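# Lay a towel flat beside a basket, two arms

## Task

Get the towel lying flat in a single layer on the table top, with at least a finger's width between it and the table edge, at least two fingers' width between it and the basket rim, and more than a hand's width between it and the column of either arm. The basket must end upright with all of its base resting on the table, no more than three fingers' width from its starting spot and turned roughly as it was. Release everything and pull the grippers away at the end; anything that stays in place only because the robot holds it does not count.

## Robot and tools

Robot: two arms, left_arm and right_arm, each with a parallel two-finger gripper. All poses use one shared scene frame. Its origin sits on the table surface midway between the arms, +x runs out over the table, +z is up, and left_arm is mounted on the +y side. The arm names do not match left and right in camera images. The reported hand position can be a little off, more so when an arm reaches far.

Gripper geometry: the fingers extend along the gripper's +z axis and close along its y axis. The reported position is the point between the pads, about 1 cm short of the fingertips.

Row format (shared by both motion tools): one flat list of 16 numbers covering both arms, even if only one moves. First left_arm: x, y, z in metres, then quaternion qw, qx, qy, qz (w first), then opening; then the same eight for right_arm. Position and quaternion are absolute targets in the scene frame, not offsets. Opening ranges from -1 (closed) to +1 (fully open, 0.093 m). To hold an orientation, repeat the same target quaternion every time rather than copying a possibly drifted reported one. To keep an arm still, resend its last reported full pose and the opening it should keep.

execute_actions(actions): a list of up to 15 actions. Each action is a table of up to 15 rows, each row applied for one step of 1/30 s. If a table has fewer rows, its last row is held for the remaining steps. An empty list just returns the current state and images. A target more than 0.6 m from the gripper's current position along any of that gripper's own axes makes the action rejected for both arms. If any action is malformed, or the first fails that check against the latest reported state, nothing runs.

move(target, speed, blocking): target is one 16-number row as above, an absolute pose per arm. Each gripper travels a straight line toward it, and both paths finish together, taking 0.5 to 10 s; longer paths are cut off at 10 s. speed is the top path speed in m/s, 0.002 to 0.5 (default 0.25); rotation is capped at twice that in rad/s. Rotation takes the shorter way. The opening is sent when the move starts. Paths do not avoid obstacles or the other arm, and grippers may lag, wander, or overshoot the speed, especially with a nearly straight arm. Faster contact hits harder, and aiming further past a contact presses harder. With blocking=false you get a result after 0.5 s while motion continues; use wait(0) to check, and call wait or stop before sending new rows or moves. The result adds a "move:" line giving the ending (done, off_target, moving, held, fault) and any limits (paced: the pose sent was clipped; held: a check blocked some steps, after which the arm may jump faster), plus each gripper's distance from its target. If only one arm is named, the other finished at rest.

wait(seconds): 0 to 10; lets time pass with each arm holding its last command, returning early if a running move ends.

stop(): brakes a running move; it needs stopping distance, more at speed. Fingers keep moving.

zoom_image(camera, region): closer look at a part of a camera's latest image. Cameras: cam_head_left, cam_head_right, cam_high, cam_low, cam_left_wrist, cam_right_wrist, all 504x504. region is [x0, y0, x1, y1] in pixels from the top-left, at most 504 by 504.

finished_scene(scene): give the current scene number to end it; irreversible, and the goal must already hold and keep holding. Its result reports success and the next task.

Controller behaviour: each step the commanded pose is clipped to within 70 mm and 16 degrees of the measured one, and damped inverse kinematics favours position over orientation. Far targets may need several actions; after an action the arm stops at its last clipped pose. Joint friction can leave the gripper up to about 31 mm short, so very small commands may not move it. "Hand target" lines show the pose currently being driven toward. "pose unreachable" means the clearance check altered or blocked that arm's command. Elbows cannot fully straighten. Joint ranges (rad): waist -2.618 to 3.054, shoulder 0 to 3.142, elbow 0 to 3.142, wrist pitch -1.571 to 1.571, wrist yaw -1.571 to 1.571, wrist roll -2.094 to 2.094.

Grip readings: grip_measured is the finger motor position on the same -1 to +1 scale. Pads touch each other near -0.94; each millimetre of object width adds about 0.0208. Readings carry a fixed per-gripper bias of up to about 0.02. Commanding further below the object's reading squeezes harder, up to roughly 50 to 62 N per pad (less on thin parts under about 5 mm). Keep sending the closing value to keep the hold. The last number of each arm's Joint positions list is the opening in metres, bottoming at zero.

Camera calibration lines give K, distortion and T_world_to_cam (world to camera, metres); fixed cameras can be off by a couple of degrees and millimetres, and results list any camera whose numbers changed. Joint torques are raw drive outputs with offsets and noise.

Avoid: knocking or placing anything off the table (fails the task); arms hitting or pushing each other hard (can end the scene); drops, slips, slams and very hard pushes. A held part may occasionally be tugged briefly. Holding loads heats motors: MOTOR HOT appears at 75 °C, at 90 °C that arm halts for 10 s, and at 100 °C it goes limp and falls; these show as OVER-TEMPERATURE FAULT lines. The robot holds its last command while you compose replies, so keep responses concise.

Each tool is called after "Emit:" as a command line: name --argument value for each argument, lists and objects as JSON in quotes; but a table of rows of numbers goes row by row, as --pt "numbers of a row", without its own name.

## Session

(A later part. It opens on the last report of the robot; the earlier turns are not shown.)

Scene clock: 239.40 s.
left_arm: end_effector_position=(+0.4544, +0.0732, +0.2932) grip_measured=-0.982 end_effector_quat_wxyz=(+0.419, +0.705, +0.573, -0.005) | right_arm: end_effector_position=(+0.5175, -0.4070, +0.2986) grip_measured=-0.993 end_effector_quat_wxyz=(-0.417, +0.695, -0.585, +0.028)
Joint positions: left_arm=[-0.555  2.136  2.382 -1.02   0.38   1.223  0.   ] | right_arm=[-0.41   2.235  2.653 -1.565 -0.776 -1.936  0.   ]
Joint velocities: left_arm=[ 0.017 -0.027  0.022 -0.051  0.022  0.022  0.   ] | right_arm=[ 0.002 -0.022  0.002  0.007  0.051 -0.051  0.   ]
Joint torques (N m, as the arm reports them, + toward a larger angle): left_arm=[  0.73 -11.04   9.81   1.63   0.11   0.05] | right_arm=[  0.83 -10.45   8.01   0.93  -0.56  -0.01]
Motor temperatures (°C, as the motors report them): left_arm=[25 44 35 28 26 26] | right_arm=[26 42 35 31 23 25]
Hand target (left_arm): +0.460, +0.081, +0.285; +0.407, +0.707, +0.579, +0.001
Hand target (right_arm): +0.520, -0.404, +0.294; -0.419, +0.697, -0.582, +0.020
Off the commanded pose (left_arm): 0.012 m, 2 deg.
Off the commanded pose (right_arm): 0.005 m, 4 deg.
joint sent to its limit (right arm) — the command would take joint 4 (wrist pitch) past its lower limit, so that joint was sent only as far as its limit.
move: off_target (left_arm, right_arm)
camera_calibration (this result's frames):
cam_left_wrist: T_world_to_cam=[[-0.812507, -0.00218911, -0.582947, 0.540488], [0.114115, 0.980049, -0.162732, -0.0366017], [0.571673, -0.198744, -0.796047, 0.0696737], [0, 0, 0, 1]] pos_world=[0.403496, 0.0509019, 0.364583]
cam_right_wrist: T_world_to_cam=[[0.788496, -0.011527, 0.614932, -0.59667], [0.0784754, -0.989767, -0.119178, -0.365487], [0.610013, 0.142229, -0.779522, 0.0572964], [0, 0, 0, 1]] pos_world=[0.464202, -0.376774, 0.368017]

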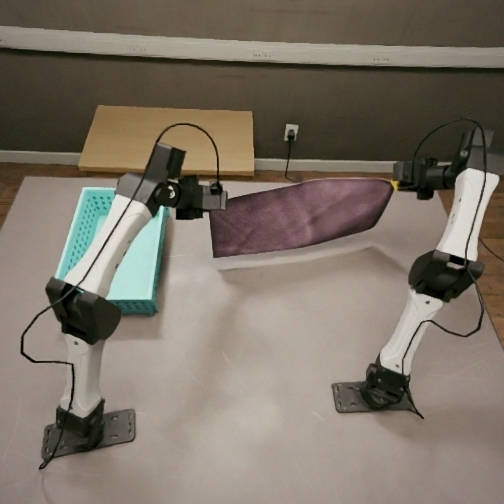

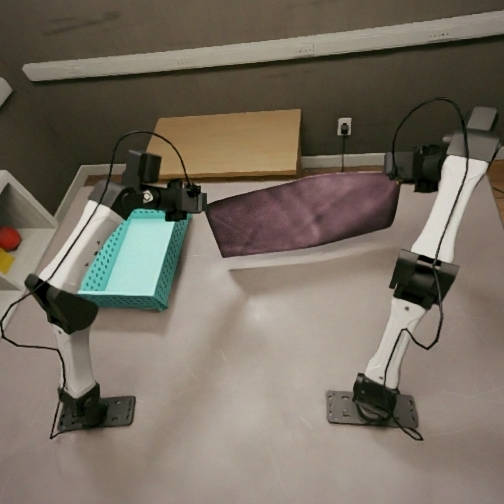

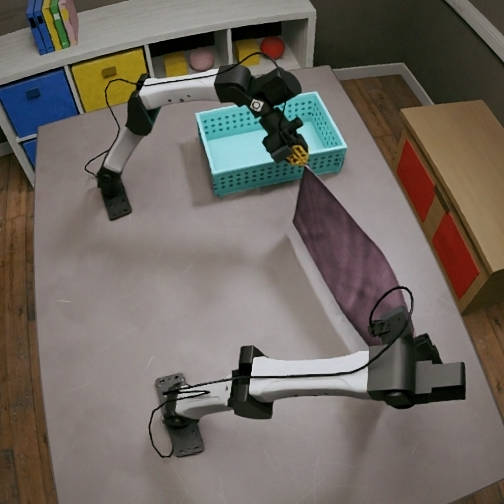

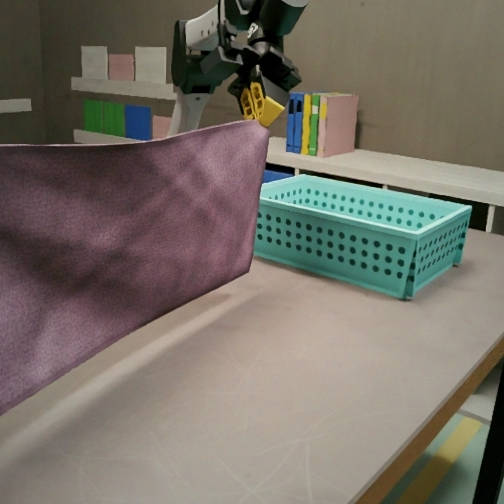

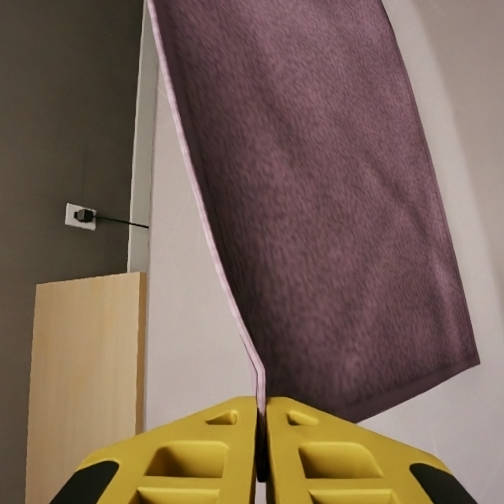

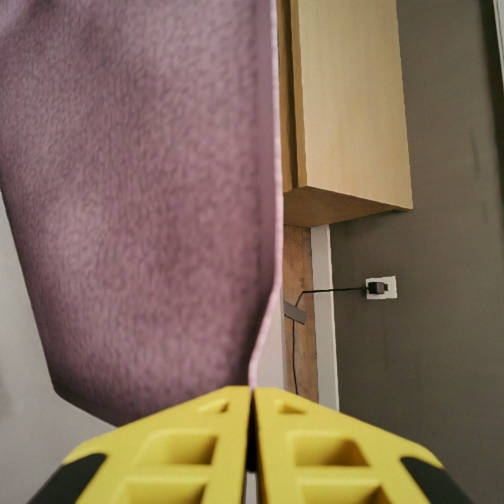

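Emit:
move --target '[0.45,0.085,0.235,0.406,0.707,0.579,0,-1, 0.51,-0.41,0.24,0.406,-0.707,0.579,0,-1]' --speed 0.1

Emit:
move --target '[0.29,0.065,0.165,0.406,0.707,0.579,0,-1, 0.35,-0.43,0.165,0.406,-0.707,0.579,0,-1]' --speed 0.12

Scene clock: 247.63 s.
left_arm: end_effector_position=(+0.4482, +0.0758, +0.2259) grip_measured=-0.982 end_effector_quat_wxyz=(+0.396, +0.710, +0.581, -0.016) | right_arm: end_effector_position=(+0.5111, -0.4067, +0.2407) grip_measured=-0.993 end_effector_quat_wxyz=(-0.402, +0.710, -0.578, -0.001)
Joint positions: left_arm=[-0.555  2.038  1.985 -0.776  0.379  1.229  0.   ] | right_arm=[-0.415  2.12   2.229 -1.362 -0.778 -2.018  0.   ]
Joint velocities: left_arm=[-0.027  0.002  0.012  0.066 -0.007  0.066  0.   ] | right_arm=[ 0.012 -0.017  0.002  0.022 -0.037  0.007  0.   ]
Joint torques (N m, as the arm reports them, + toward a larger angle): left_arm=[  0.76 -14.35   7.47   1.9    0.13   0.03] | right_arm=[ -0.28 -12.99   5.91   0.92  -0.57  -0.01]
Motor temperatures (°C, as the motors report them): left_arm=[25 45 35 29 26 26] | right_arm=[26 42 35 31 23 25]
Hand target (left_arm): +0.451, +0.084, +0.235; +0.405, +0.707, +0.579, -0.000
Hand target (right_arm): +0.509, -0.410, +0.240; -0.406, +0.707, -0.579, -0.000
Off the commanded pose (left_arm): 0.013 m, 2 deg.
Off the commanded pose (right_arm): 0.004 m, 1 deg.
move: off_target (left_arm)
camera_calibration (this result's frames):
cam_left_wrist: T_world_to_cam=[[-0.839635, 0.0140416, -0.54297, 0.498083], [0.109946, 0.983365, -0.144586, -0.0519174], [0.531907, -0.181097, -0.827211, 0.0436662], [0, 0, 0, 1]] pos_world=[0.400689, 0.0519677, 0.299058]
cam_right_wrist: T_world_to_cam=[[0.818891, 0.029206, 0.573206, -0.544944], [0.121792, -0.984803, -0.123815, -0.390612], [0.560879, 0.171203, -0.810003, 0.0602104], [0, 0, 0, 1]] pos_world=[0.460052, -0.379068, 0.312772]

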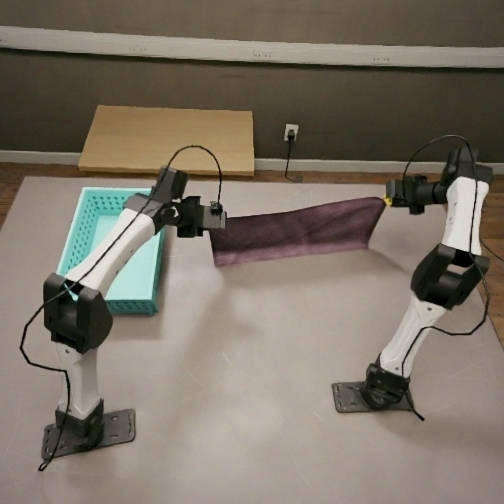

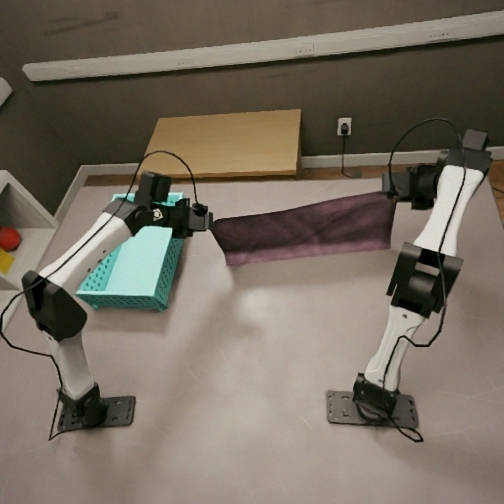

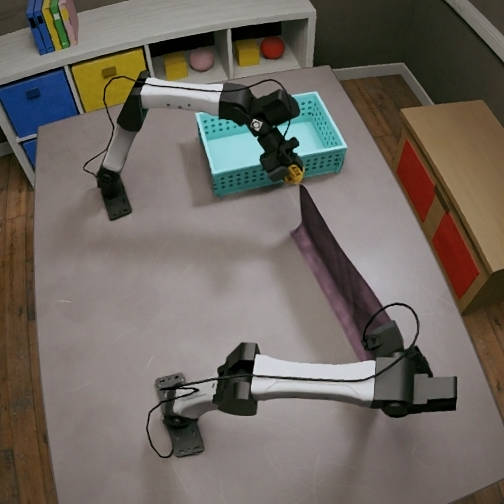

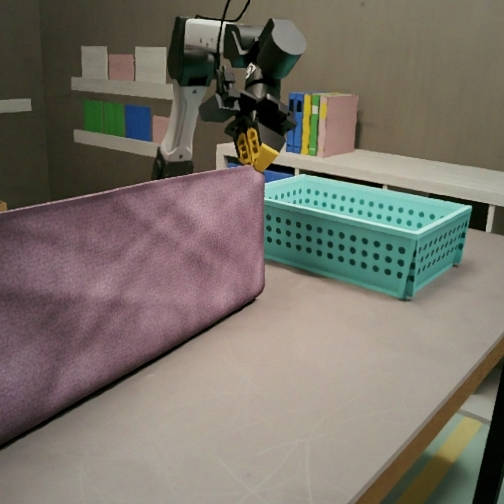

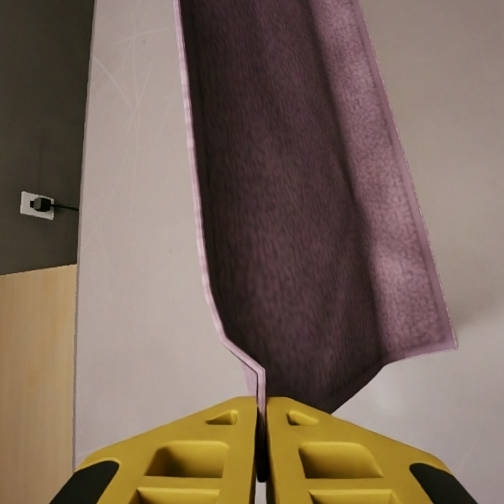

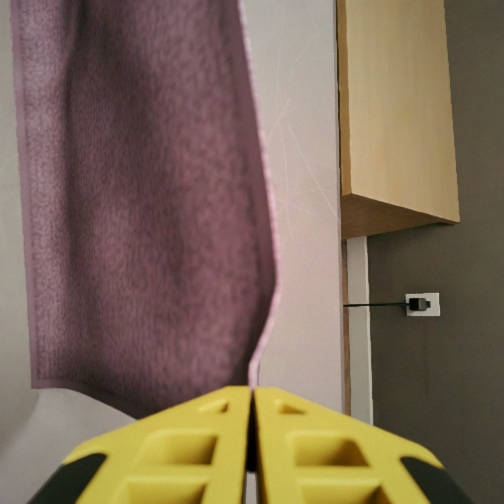

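Scene clock: 249.70 s.
left_arm: end_effector_position=(+0.2929, +0.0600, +0.1628) grip_measured=-0.982 end_effector_quat_wxyz=(+0.402, +0.711, +0.577, -0.010) | right_arm: end_effector_position=(+0.3532, -0.4264, +0.1702) grip_measured=-0.993 end_effector_quat_wxyz=(-0.396, +0.648, -0.650, +0.032)
Joint positions: left_arm=[-0.801  1.517  1.08  -0.326  0.201  1.053  0.   ] | right_arm=[-0.667  1.48   1.164 -1.005 -0.786 -2.091  0.   ]
Joint velocities: left_arm=[ 0.017 -0.007 -0.012  0.051 -0.022  0.007  0.   ] | right_arm=[-0.002  0.012 -0.007 -0.037  0.051 -0.007  0.   ]
Joint torques (N m, as the arm reports them, + toward a larger angle): left_arm=[-0.7  -9.03  7.54  1.96 -0.04 -0.2 ] | right_arm=[-0.41 -7.46  6.17  0.85 -0.37 -0.01]
Motor temperatures (°C, as the motors report them): left_arm=[25 45 35 29 26 26] | right_arm=[26 42 35 31 23 25]
Hand target (left_arm): +0.290, +0.062, +0.165; +0.406, +0.707, +0.580, -0.003
Hand target (right_arm): +0.350, -0.430, +0.166; -0.391, +0.648, -0.653, +0.042
Off the commanded pose (left_arm): 0.006 m, 1 deg.
Off the commanded pose (right_arm): 0.007 m, 11 deg.
joint sent to its limit (right arm) — the command would take joint 6 (wrist roll) past its lower limit, so that joint was sent only as far as its limit.
move: off_target (right_arm)
camera_calibration (this result's frames):
cam_left_wrist: T_world_to_cam=[[-0.829425, 0.01467, -0.558425, 0.333189], [0.113674, 0.983171, -0.143011, -0.0297929], [0.54693, -0.182096, -0.817135, 0.065239], [0, 0, 0, 1]] pos_world=[0.244061, 0.0362834, 0.23511]
cam_right_wrist: T_world_to_cam=[[0.81839, -0.136013, 0.558335, -0.442336], [-0.0779193, -0.988878, -0.126683, -0.330267], [0.569356, 0.0601711, -0.819886, 0.0464289], [0, 0, 0, 1]] pos_world=[0.309835, -0.389551, 0.243199]

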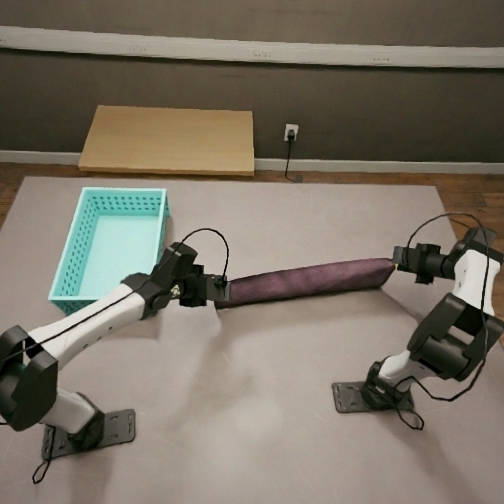

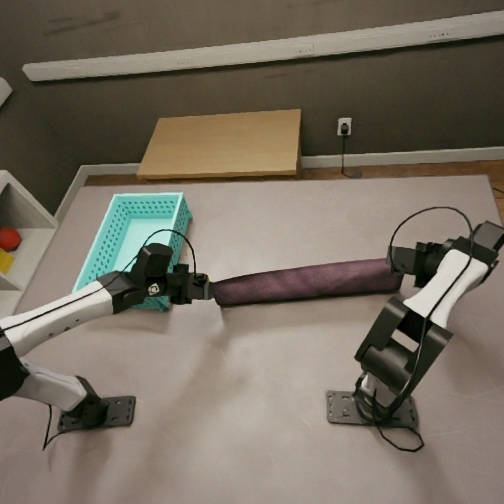

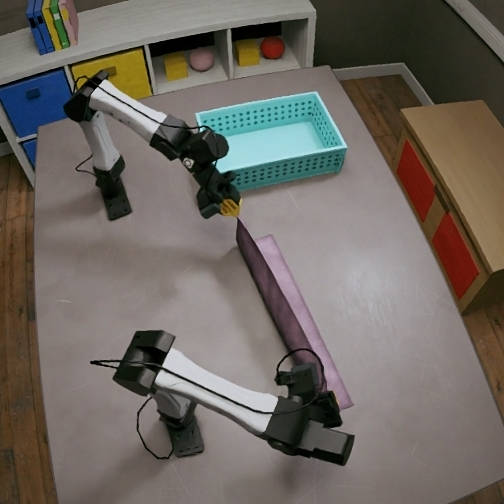

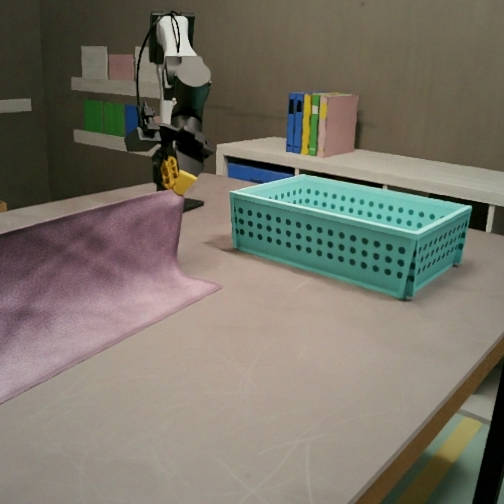

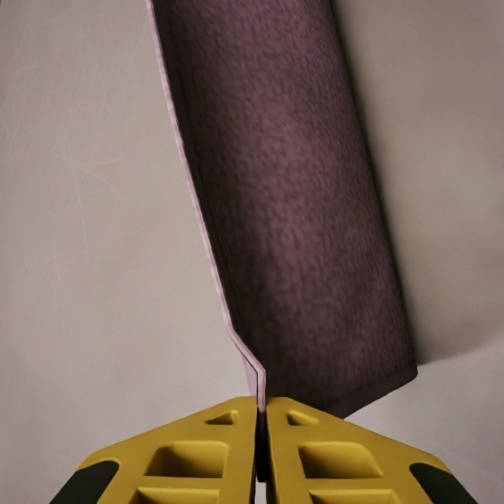

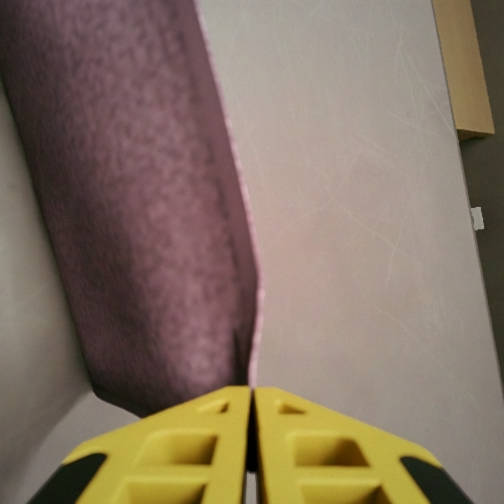

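Emit:
move --target '[0.48,0.085,0.285,0.406,0.707,0.579,0,-1, 0.56,-0.403,0.285,0.354,-0.696,0.612,-0.122,-1]' --speed 0.2

Emit:
move --target '[0.33,0.065,0.15,0.406,0.707,0.579,0,-1, 0.41,-0.425,0.15,0.354,-0.696,0.612,-0.122,-1]' --speed 0.2

Scene clock: 276.53 s.
left_arm: end_effector_position=(+0.4759, +0.0843, +0.2939) grip_measured=-0.982 end_effector_quat_wxyz=(+0.419, +0.704, +0.573, +0.006) | right_arm: end_effector_position=(+0.5577, -0.3985, +0.2905) grip_measured=-0.993 end_effector_quat_wxyz=(-0.363, +0.696, -0.607, +0.123)
Joint positions: left_arm=[-0.521  2.256  2.591 -1.111  0.384  1.253  0.   ] | right_arm=[-0.298  2.187  2.54  -1.307 -0.523 -1.795  0.   ]
Joint velocities: left_arm=[-0.022 -0.002  0.027 -0.007 -0.037 -0.051  0.   ] | right_arm=[-0.012  0.012  0.007 -0.007 -0.007  0.022  0.   ]
Joint torques (N m, as the arm reports them, + toward a larger angle): left_arm=[  0.46 -11.73   9.57   1.56   0.23   0.04] | right_arm=[  0.64 -10.59   8.7    1.3   -0.13   0.01]
Motor temperatures (°C, as the motors report them): left_arm=[25 44 35 31 26 26] | right_arm=[26 39 34 31 23 25]
Hand target (left_arm): +0.478, +0.089, +0.285; +0.407, +0.707, +0.578, +0.004
Hand target (right_arm): +0.561, -0.401, +0.283; -0.352, +0.698, -0.612, +0.123
Off the commanded pose (left_arm): 0.010 m, 2 deg.
Off the commanded pose (right_arm): 0.007 m, 1 deg.
move: done
camera_calibration (this result's frames):
cam_left_wrist: T_world_to_cam=[[-0.803684, -0.00405978, -0.595042, 0.55792], [0.105264, 0.983236, -0.148882, -0.0499537], [0.585671, -0.182291, -0.789784, 0.0501744], [0, 0, 0, 1]] pos_world=[0.424264, 0.0605277, 0.364176]
cam_right_wrist: T_world_to_cam=[[0.756509, 0.0216184, 0.653626, -0.603453], [-0.0316147, -0.997076, 0.0695689, -0.357569], [0.653219, -0.0732937, -0.753613, -0.0922643], [0, 0, 0, 1]] pos_world=[0.505482, -0.35024, 0.349777]

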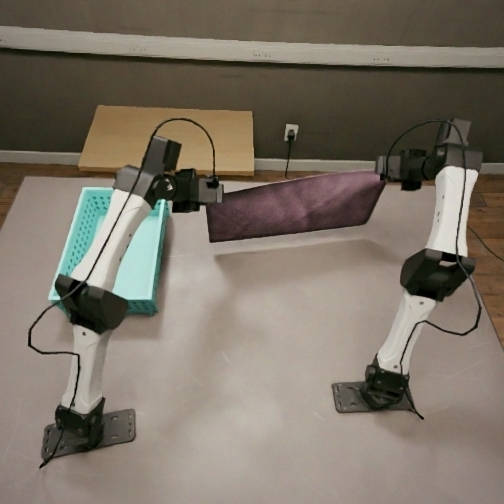

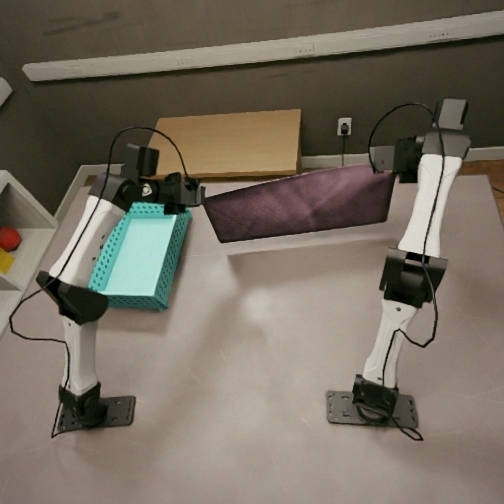

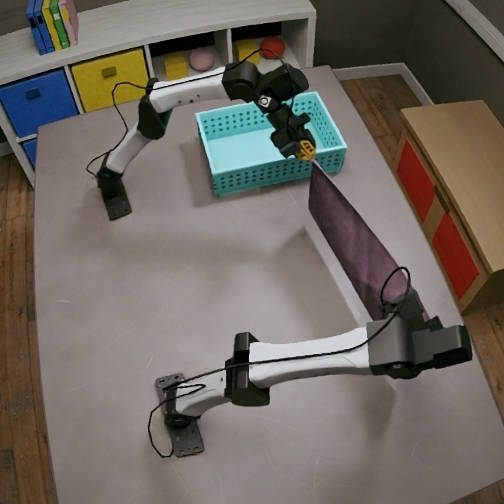

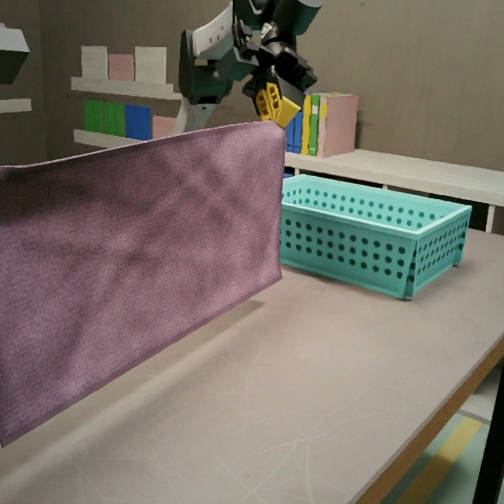

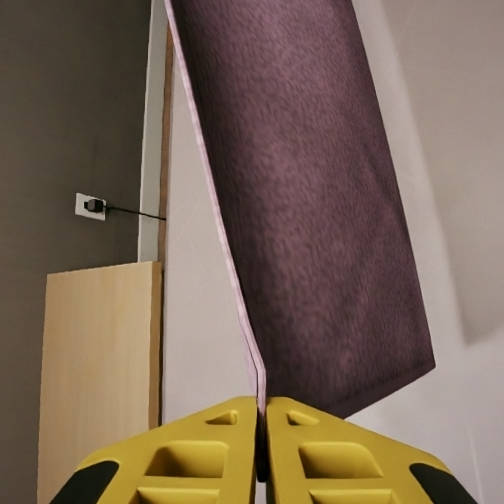

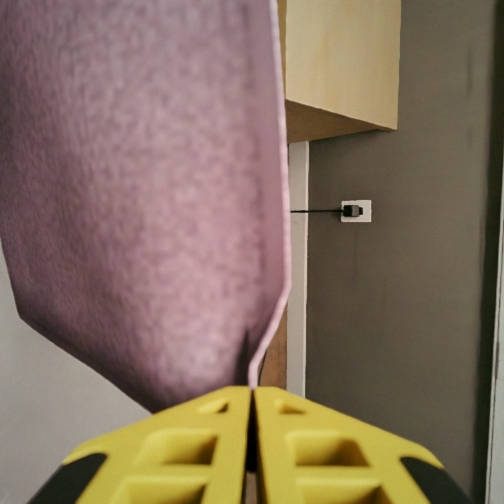

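Scene clock: 278.27 s.
left_arm: end_effector_position=(+0.3339, +0.0595, +0.1476) grip_measured=-0.982 end_effector_quat_wxyz=(+0.403, +0.711, +0.577, -0.010) | right_arm: end_effector_position=(+0.4107, -0.4224, +0.1516) grip_measured=-0.993 end_effector_quat_wxyz=(-0.355, +0.697, -0.613, +0.113)
Joint positions: left_arm=[-0.73   1.66   1.166 -0.278  0.254  1.104  0.   ] | right_arm=[-0.501  1.55   1.158 -0.702 -0.621 -2.005  0.   ]
Joint velocities: left_arm=[-0.007 -0.007 -0.007  0.066  0.022  0.007  0.   ] | right_arm=[-0.012  0.012 -0.002 -0.007  0.051 -0.037  0.   ]
Joint torques (N m, as the arm reports them, + toward a larger angle): left_arm=[ -0.56 -10.22   7.53   1.94   0.01  -0.2 ] | right_arm=[-0.37 -8.4   6.9   1.28 -0.38 -0.02]
Motor temperatures (°C, as the motors report them): left_arm=[25 44 35 31 26 26] | right_arm=[26 39 34 31 23 25]
Hand target (left_arm): +0.332, +0.061, +0.150; +0.406, +0.706, +0.580, -0.003
Hand target (right_arm): +0.409, -0.426, +0.151; -0.356, +0.696, -0.612, +0.121
Off the commanded pose (left_arm): 0.007 m, 1 deg.
Off the commanded pose (right_arm): 0.003 m, 1 deg.
move: done
camera_calibration (this result's frames):
cam_left_wrist: T_world_to_cam=[[-0.828929, 0.0146636, -0.559161, 0.358614], [0.114753, 0.982852, -0.144341, -0.0362296], [0.547456, -0.183814, -0.816397, 0.0300966], [0, 0, 0, 1]] pos_world=[0.284947, 0.0358819, 0.219864]
cam_right_wrist: T_world_to_cam=[[0.774274, 0.0201507, 0.63253, -0.405684], [-0.0306218, -0.997129, 0.0692497, -0.376768], [0.63211, -0.0729874, -0.771434, -0.091192], [0, 0, 0, 1]] pos_world=[0.360217, -0.374167, 0.21235]

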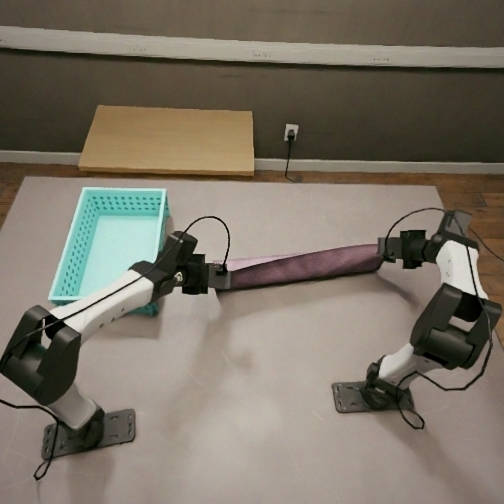

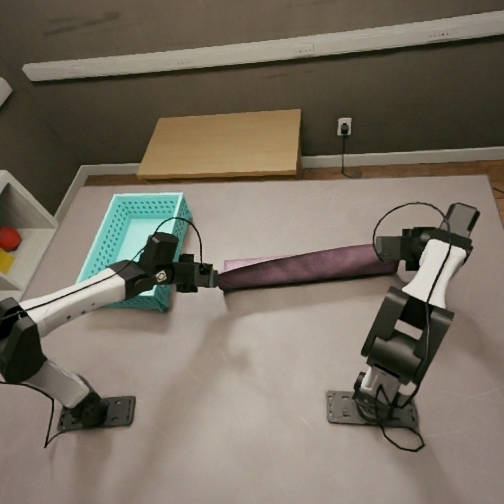

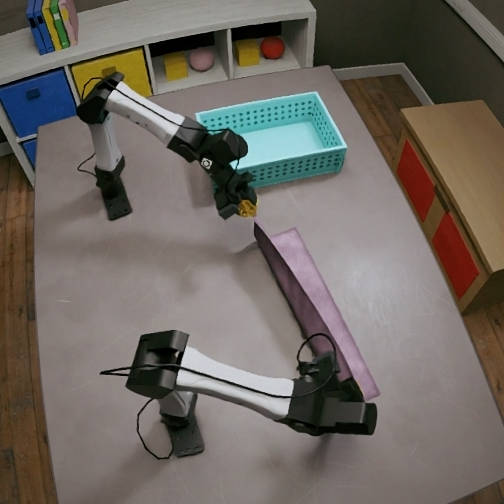

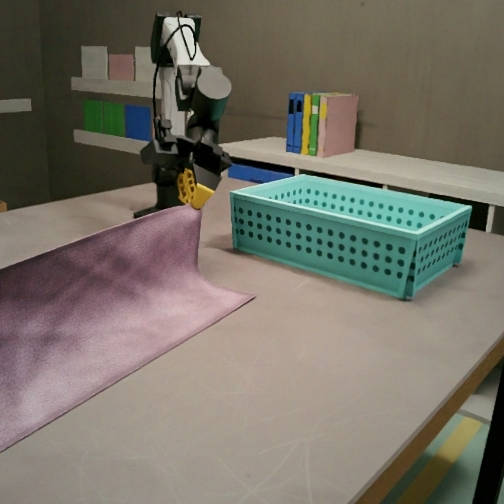

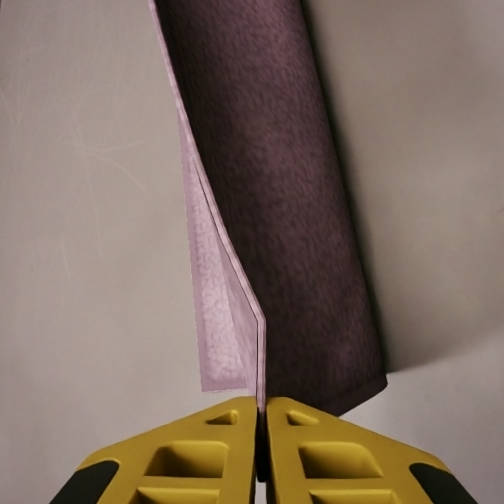

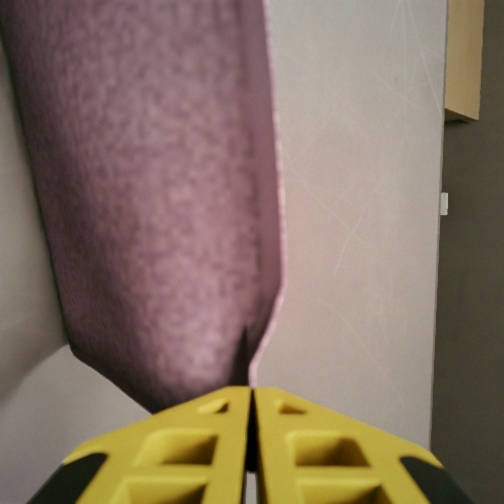

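Emit:
move --target '[0.18,0.048,0.03,0.406,0.707,0.579,0,-1, 0.255,-0.447,0.028,0.354,-0.66,0.65,-0.122,-1]' --speed 0.15

Scene clock: 282.87 s.
left_arm: end_effector_position=(+0.1833, +0.0385, +0.0377) grip_measured=-0.982 end_effector_quat_wxyz=(+0.415, +0.705, +0.575, -0.011) | right_arm: end_effector_position=(+0.2584, -0.4411, +0.0323) grip_measured=-0.993 end_effector_quat_wxyz=(+0.322, -0.592, +0.724, -0.144)
Joint positions: left_arm=[-1.145  1.536  0.497  0.323 -0.052  0.816  0.   ] | right_arm=[-0.883  1.17   0.393 -0.42  -0.631 -2.09   0.   ]
Joint velocities: left_arm=[ 0.002  0.007  0.007 -0.022 -0.037 -0.022  0.   ] | right_arm=[ 0.002 -0.002  0.007 -0.007  0.066 -0.037  0.   ]
Joint torques (N m, as the arm reports them, + toward a larger angle): left_arm=[-0.86 -5.22  5.54  2.   -0.12 -0.19] | right_arm=[-0.52 -3.96  6.02  1.13 -0.21 -0.02]
Motor temperatures (°C, as the motors report them): left_arm=[25 44 35 31 26 26] | right_arm=[26 39 34 31 23 25]
Hand target (left_arm): +0.179, +0.044, +0.029; +0.405, +0.706, +0.581, -0.005
Hand target (right_arm): +0.255, -0.447, +0.030; +0.311, -0.591, +0.727, -0.158
Off the commanded pose (left_arm): 0.013 m, 2 deg.
Off the commanded pose (right_arm): 0.008 m, 12 deg.
joint sent to its limit (right arm) — the command would take joint 6 (wrist roll) past its lower limit, so that joint was sent only as far as its limit.
move: off_target (left_arm, right_arm)
camera_calibration (this result's frames):
cam_left_wrist: T_world_to_cam=[[-0.820566, -0.00117261, -0.571551, 0.172239], [0.113678, 0.979684, -0.165215, -0.0130625], [0.560134, -0.200542, -0.803762, 0.0168133], [0, 0, 0, 1]] pos_world=[0.1334, 0.0163709, 0.109799]
cam_right_wrist: T_world_to_cam=[[0.7727, -0.23591, 0.589305, -0.323011], [-0.334885, -0.940168, 0.0627369, -0.2878], [0.539246, -0.245827, -0.805471, -0.139451], [0, 0, 0, 1]] pos_world=[0.228409, -0.381063, 0.0960838]

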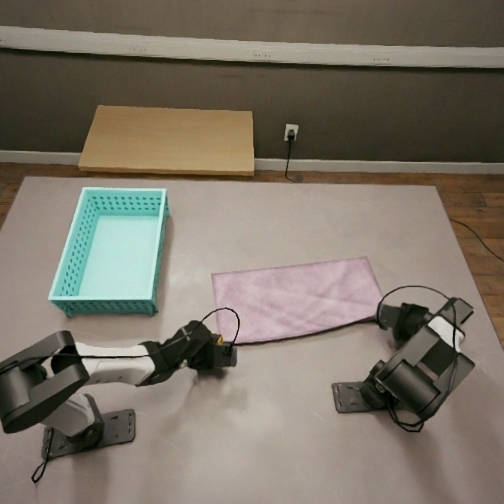

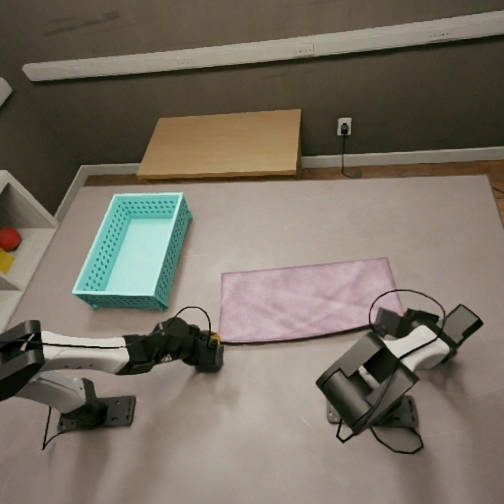

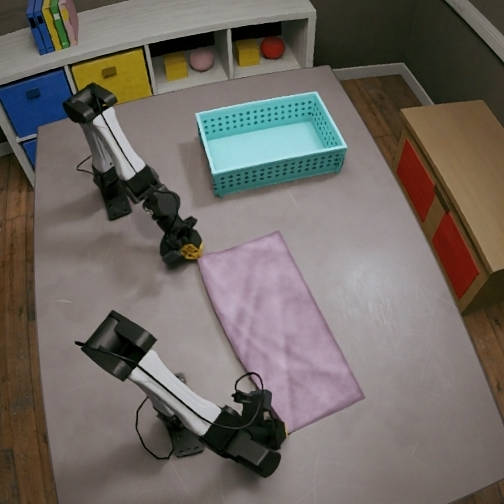

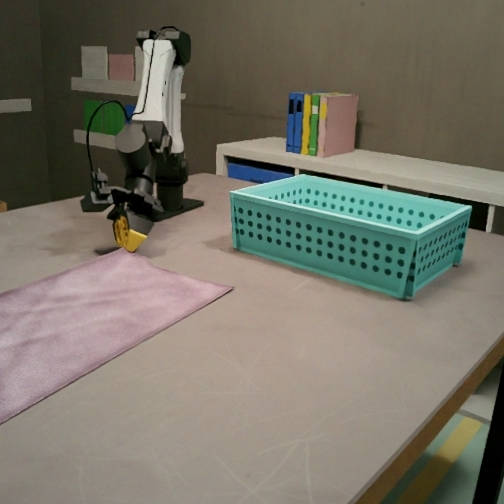

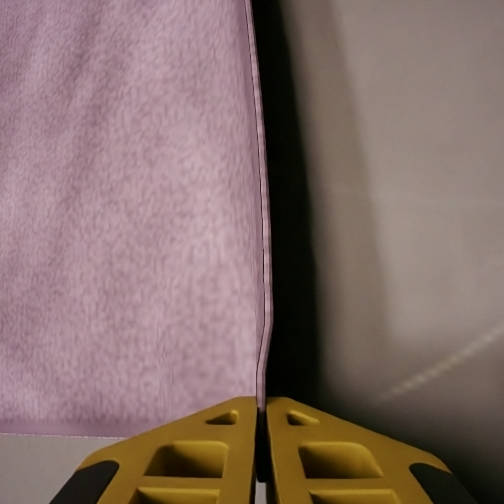

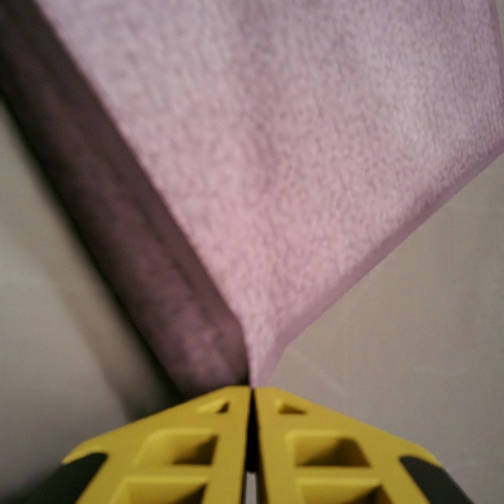

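Release and retreat.

Emit:
execute_actions --actions '[[[0.18,0.048,0.03,0.406,0.707,0.579,0,-0.5, 0.255,-0.447,0.028,0.322,-0.592,0.724,-0.144,-0.5]]]'

Emit:
move --target '[0.12,0.14,0.10,0.406,0.707,0.579,0,-0.5, 0.21,-0.54,0.10,0.322,-0.5,0.79,-0.144,-0.5]' --speed 0.15

Scene clock: 288.13 s.
left_arm: end_effector_position=(+0.1828, +0.0433, +0.0334) grip_measured=-0.503 end_effector_quat_wxyz=(+0.410, +0.705, +0.579, -0.005) | right_arm: end_effector_position=(+0.2587, -0.4462, +0.0333) grip_measured=-0.503 end_effector_quat_wxyz=(+0.321, -0.588, +0.727, -0.153)
Joint positions: left_arm=[-1.145  1.536  0.483  0.325 -0.065  0.814  0.021] | right_arm=[-0.898  1.17   0.393 -0.407 -0.631 -2.091  0.021]
Joint velocities: left_arm=[ 0.002  0.002 -0.007  0.007 -0.022 -0.007  0.001] | right_arm=[-0.007 -0.007 -0.002 -0.022  0.007  0.022 -0.   ]
Joint torques (N m, as the arm reports them, + toward a larger angle): left_arm=[-0.47 -6.3   5.69  1.96 -0.07 -0.08] | right_arm=[-0.21 -1.75  6.74  1.07 -0.37 -0.01]
Motor temperatures (°C, as the motors report them): left_arm=[25 43 34 32 26 26] | right_arm=[26 38 34 31 23 25]
Hand target (left_arm): +0.180, +0.048, +0.030; +0.406, +0.707, +0.579, -0.000
Hand target (right_arm): +0.255, -0.446, +0.028; +0.318, -0.585, +0.731, -0.148
Off the commanded pose (left_arm): 0.006 m, 1 deg.
Off the commanded pose (right_arm): 0.007 m, 1 deg.
joint sent to its limit (right arm) — the command would take joint 6 (wrist roll) past its lower limit, so that joint was sent only as far as its limit.
camera_calibration (this result's frames):
cam_left_wrist: T_world_to_cam=[[-0.820378, -0.00208124, -0.571818, 0.16933], [0.103145, 0.983052, -0.151559, -0.0171625], [0.562442, -0.183316, -0.806259, 0.0135371], [0, 0, 0, 1]] pos_world=[0.133071, 0.0197056, 0.105139]
cam_right_wrist: T_world_to_cam=[[0.76395, -0.241017, 0.598574, -0.325414], [-0.349149, -0.934499, 0.0693352, -0.286595], [0.542655, -0.26196, -0.798061, -0.14838], [0, 0, 0, 1]] pos_world=[0.229055, -0.385123, 0.0962389]

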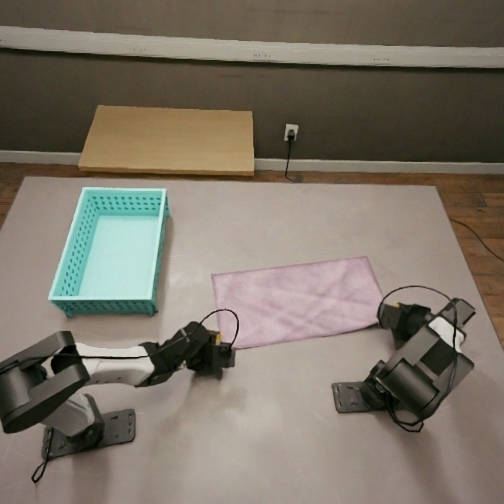

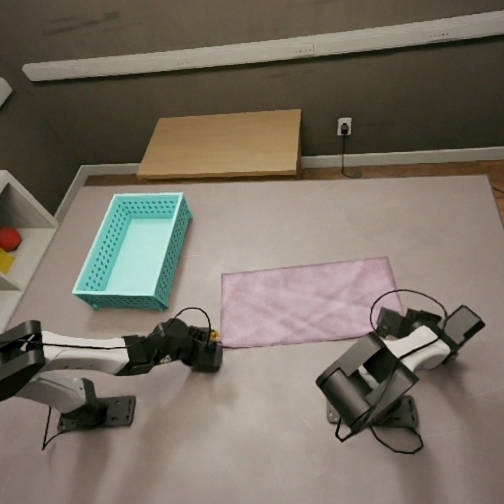

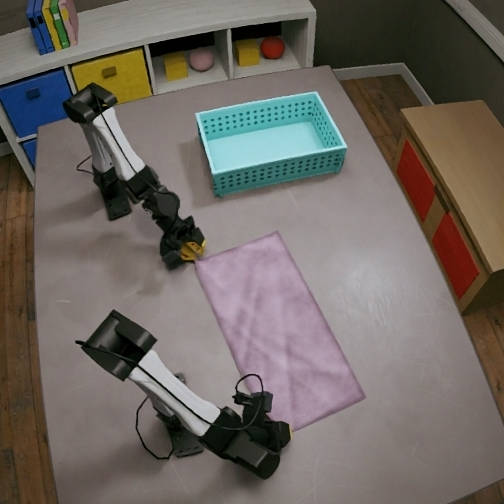

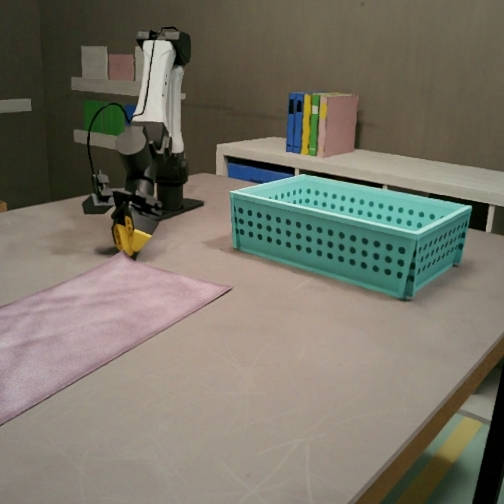

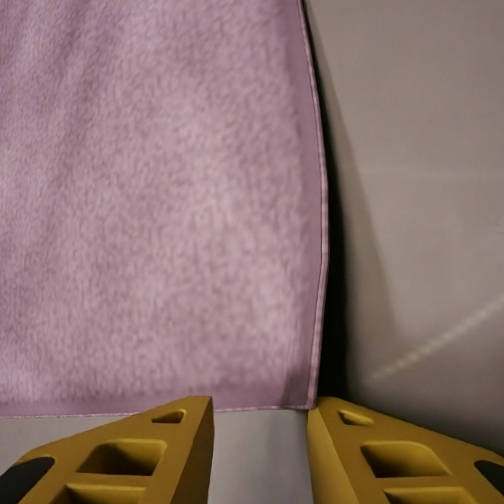

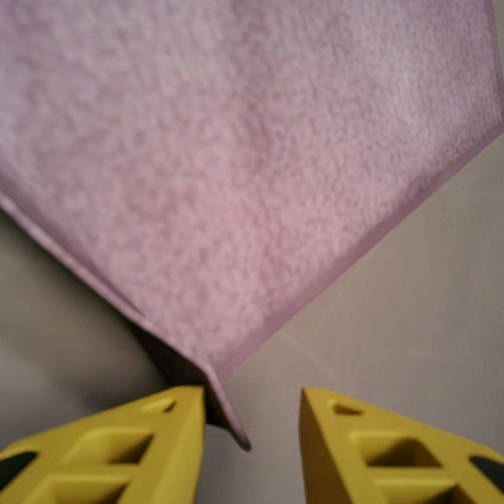

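Scene clock: 289.87 s.
left_arm: end_effector_position=(+0.1196, +0.1387, +0.0977) grip_measured=-0.503 end_effector_quat_wxyz=(+0.405, +0.707, +0.580, -0.003) | right_arm: end_effector_position=(+0.2150, -0.5379, +0.1010) grip_measured=-0.503 end_effector_quat_wxyz=(+0.292, -0.434, +0.834, -0.177)
Joint positions: left_arm=[-1.145  0.717  0.373 -0.395 -0.068  0.814  0.021] | right_arm=[-1.275  1.195  0.72  -0.78  -0.632 -2.091  0.021]
Joint velocities: left_arm=[-0.012 -0.007 -0.017  0.066  0.007  0.007 -0.002] | right_arm=[-0.007  0.007  0.002 -0.037  0.037 -0.007 -0.001]
Joint torques (N m, as the arm reports them, + toward a larger angle): left_arm=[-0.7  -2.03  9.85  1.72 -0.07 -0.09] | right_arm=[ 0.11 -1.99  9.3   0.73 -0.31 -0.01]
Motor temperatures (°C, as the motors report them): left_arm=[25 42 34 32 26 26] | right_arm=[26 37 34 31 23 25]
Hand target (left_arm): +0.118, +0.141, +0.101; +0.406, +0.707, +0.579, -0.000
Hand target (right_arm): +0.213, -0.541, +0.100; +0.287, -0.432, +0.838, -0.170
Off the commanded pose (left_arm): 0.003 m, 0 deg.
Off the commanded pose (right_arm): 0.006 m, 10 deg.
joint sent to its limit (right arm) — the command would take joint 6 (wrist roll) past its lower limit, so that joint was sent only as far as its limit.
move: off_target (right_arm)
camera_calibration (this result's frames):
cam_left_wrist: T_world_to_cam=[[-0.823395, 0.00263548, -0.567462, 0.153751], [0.100418, 0.984885, -0.141134, -0.095597], [0.558513, -0.173192, -0.811214, 0.117961], [0, 0, 0, 1]] pos_world=[0.0703147, 0.114177, 0.169447]
cam_right_wrist: T_world_to_cam=[[0.63497, -0.543812, 0.548709, -0.484764], [-0.667333, -0.743939, 0.0349436, -0.217864], [0.389204, -0.38836, -0.835283, -0.125959], [0, 0, 0, 1]] pos_world=[0.211447, -0.474615, 0.168397]

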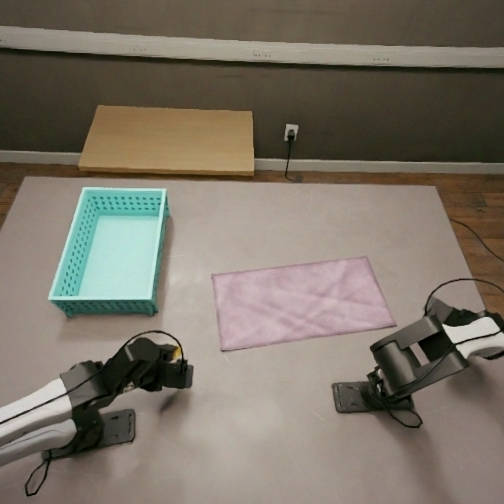

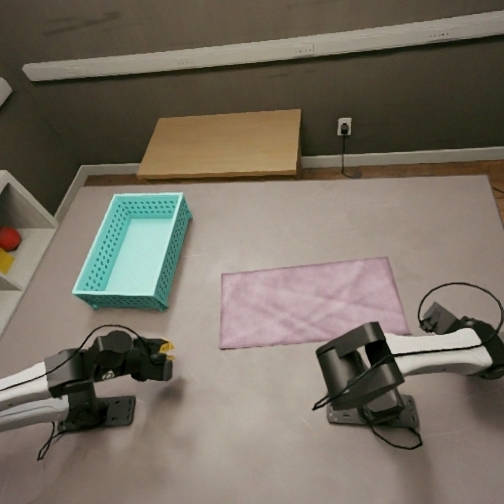

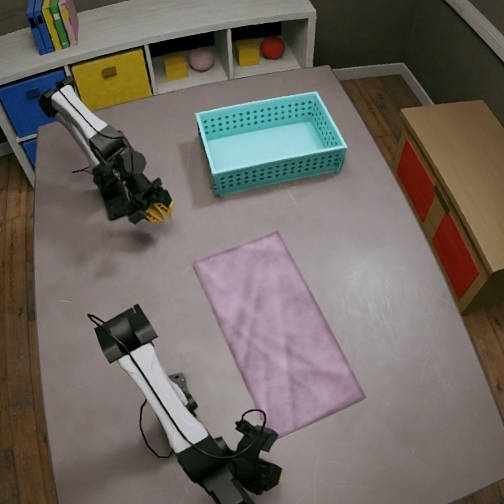

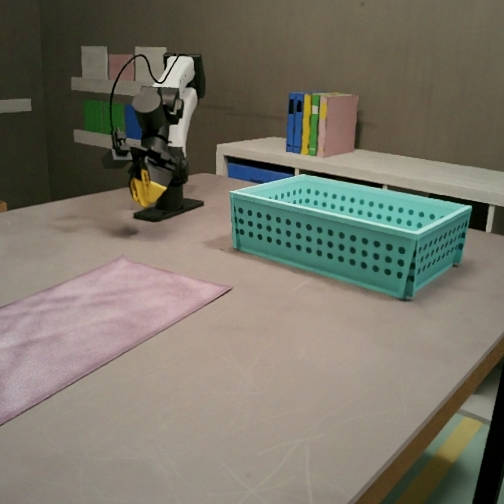

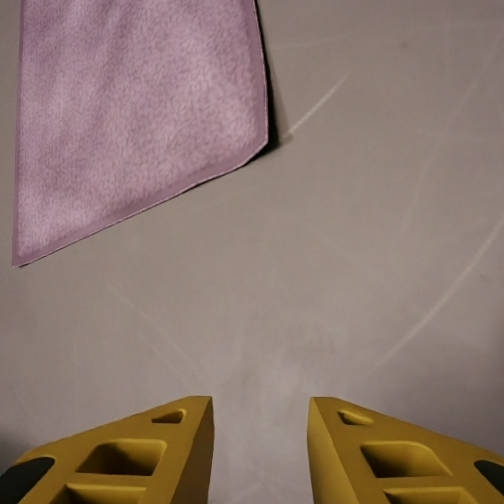

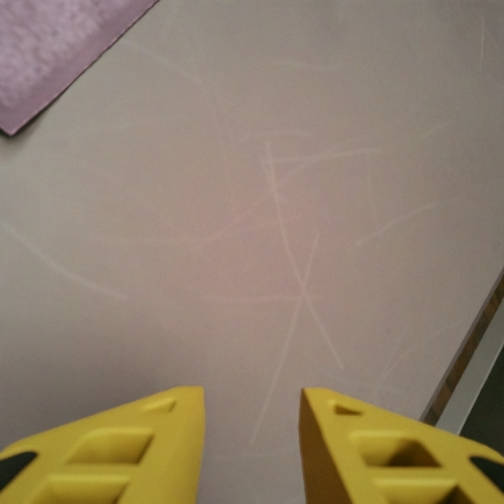

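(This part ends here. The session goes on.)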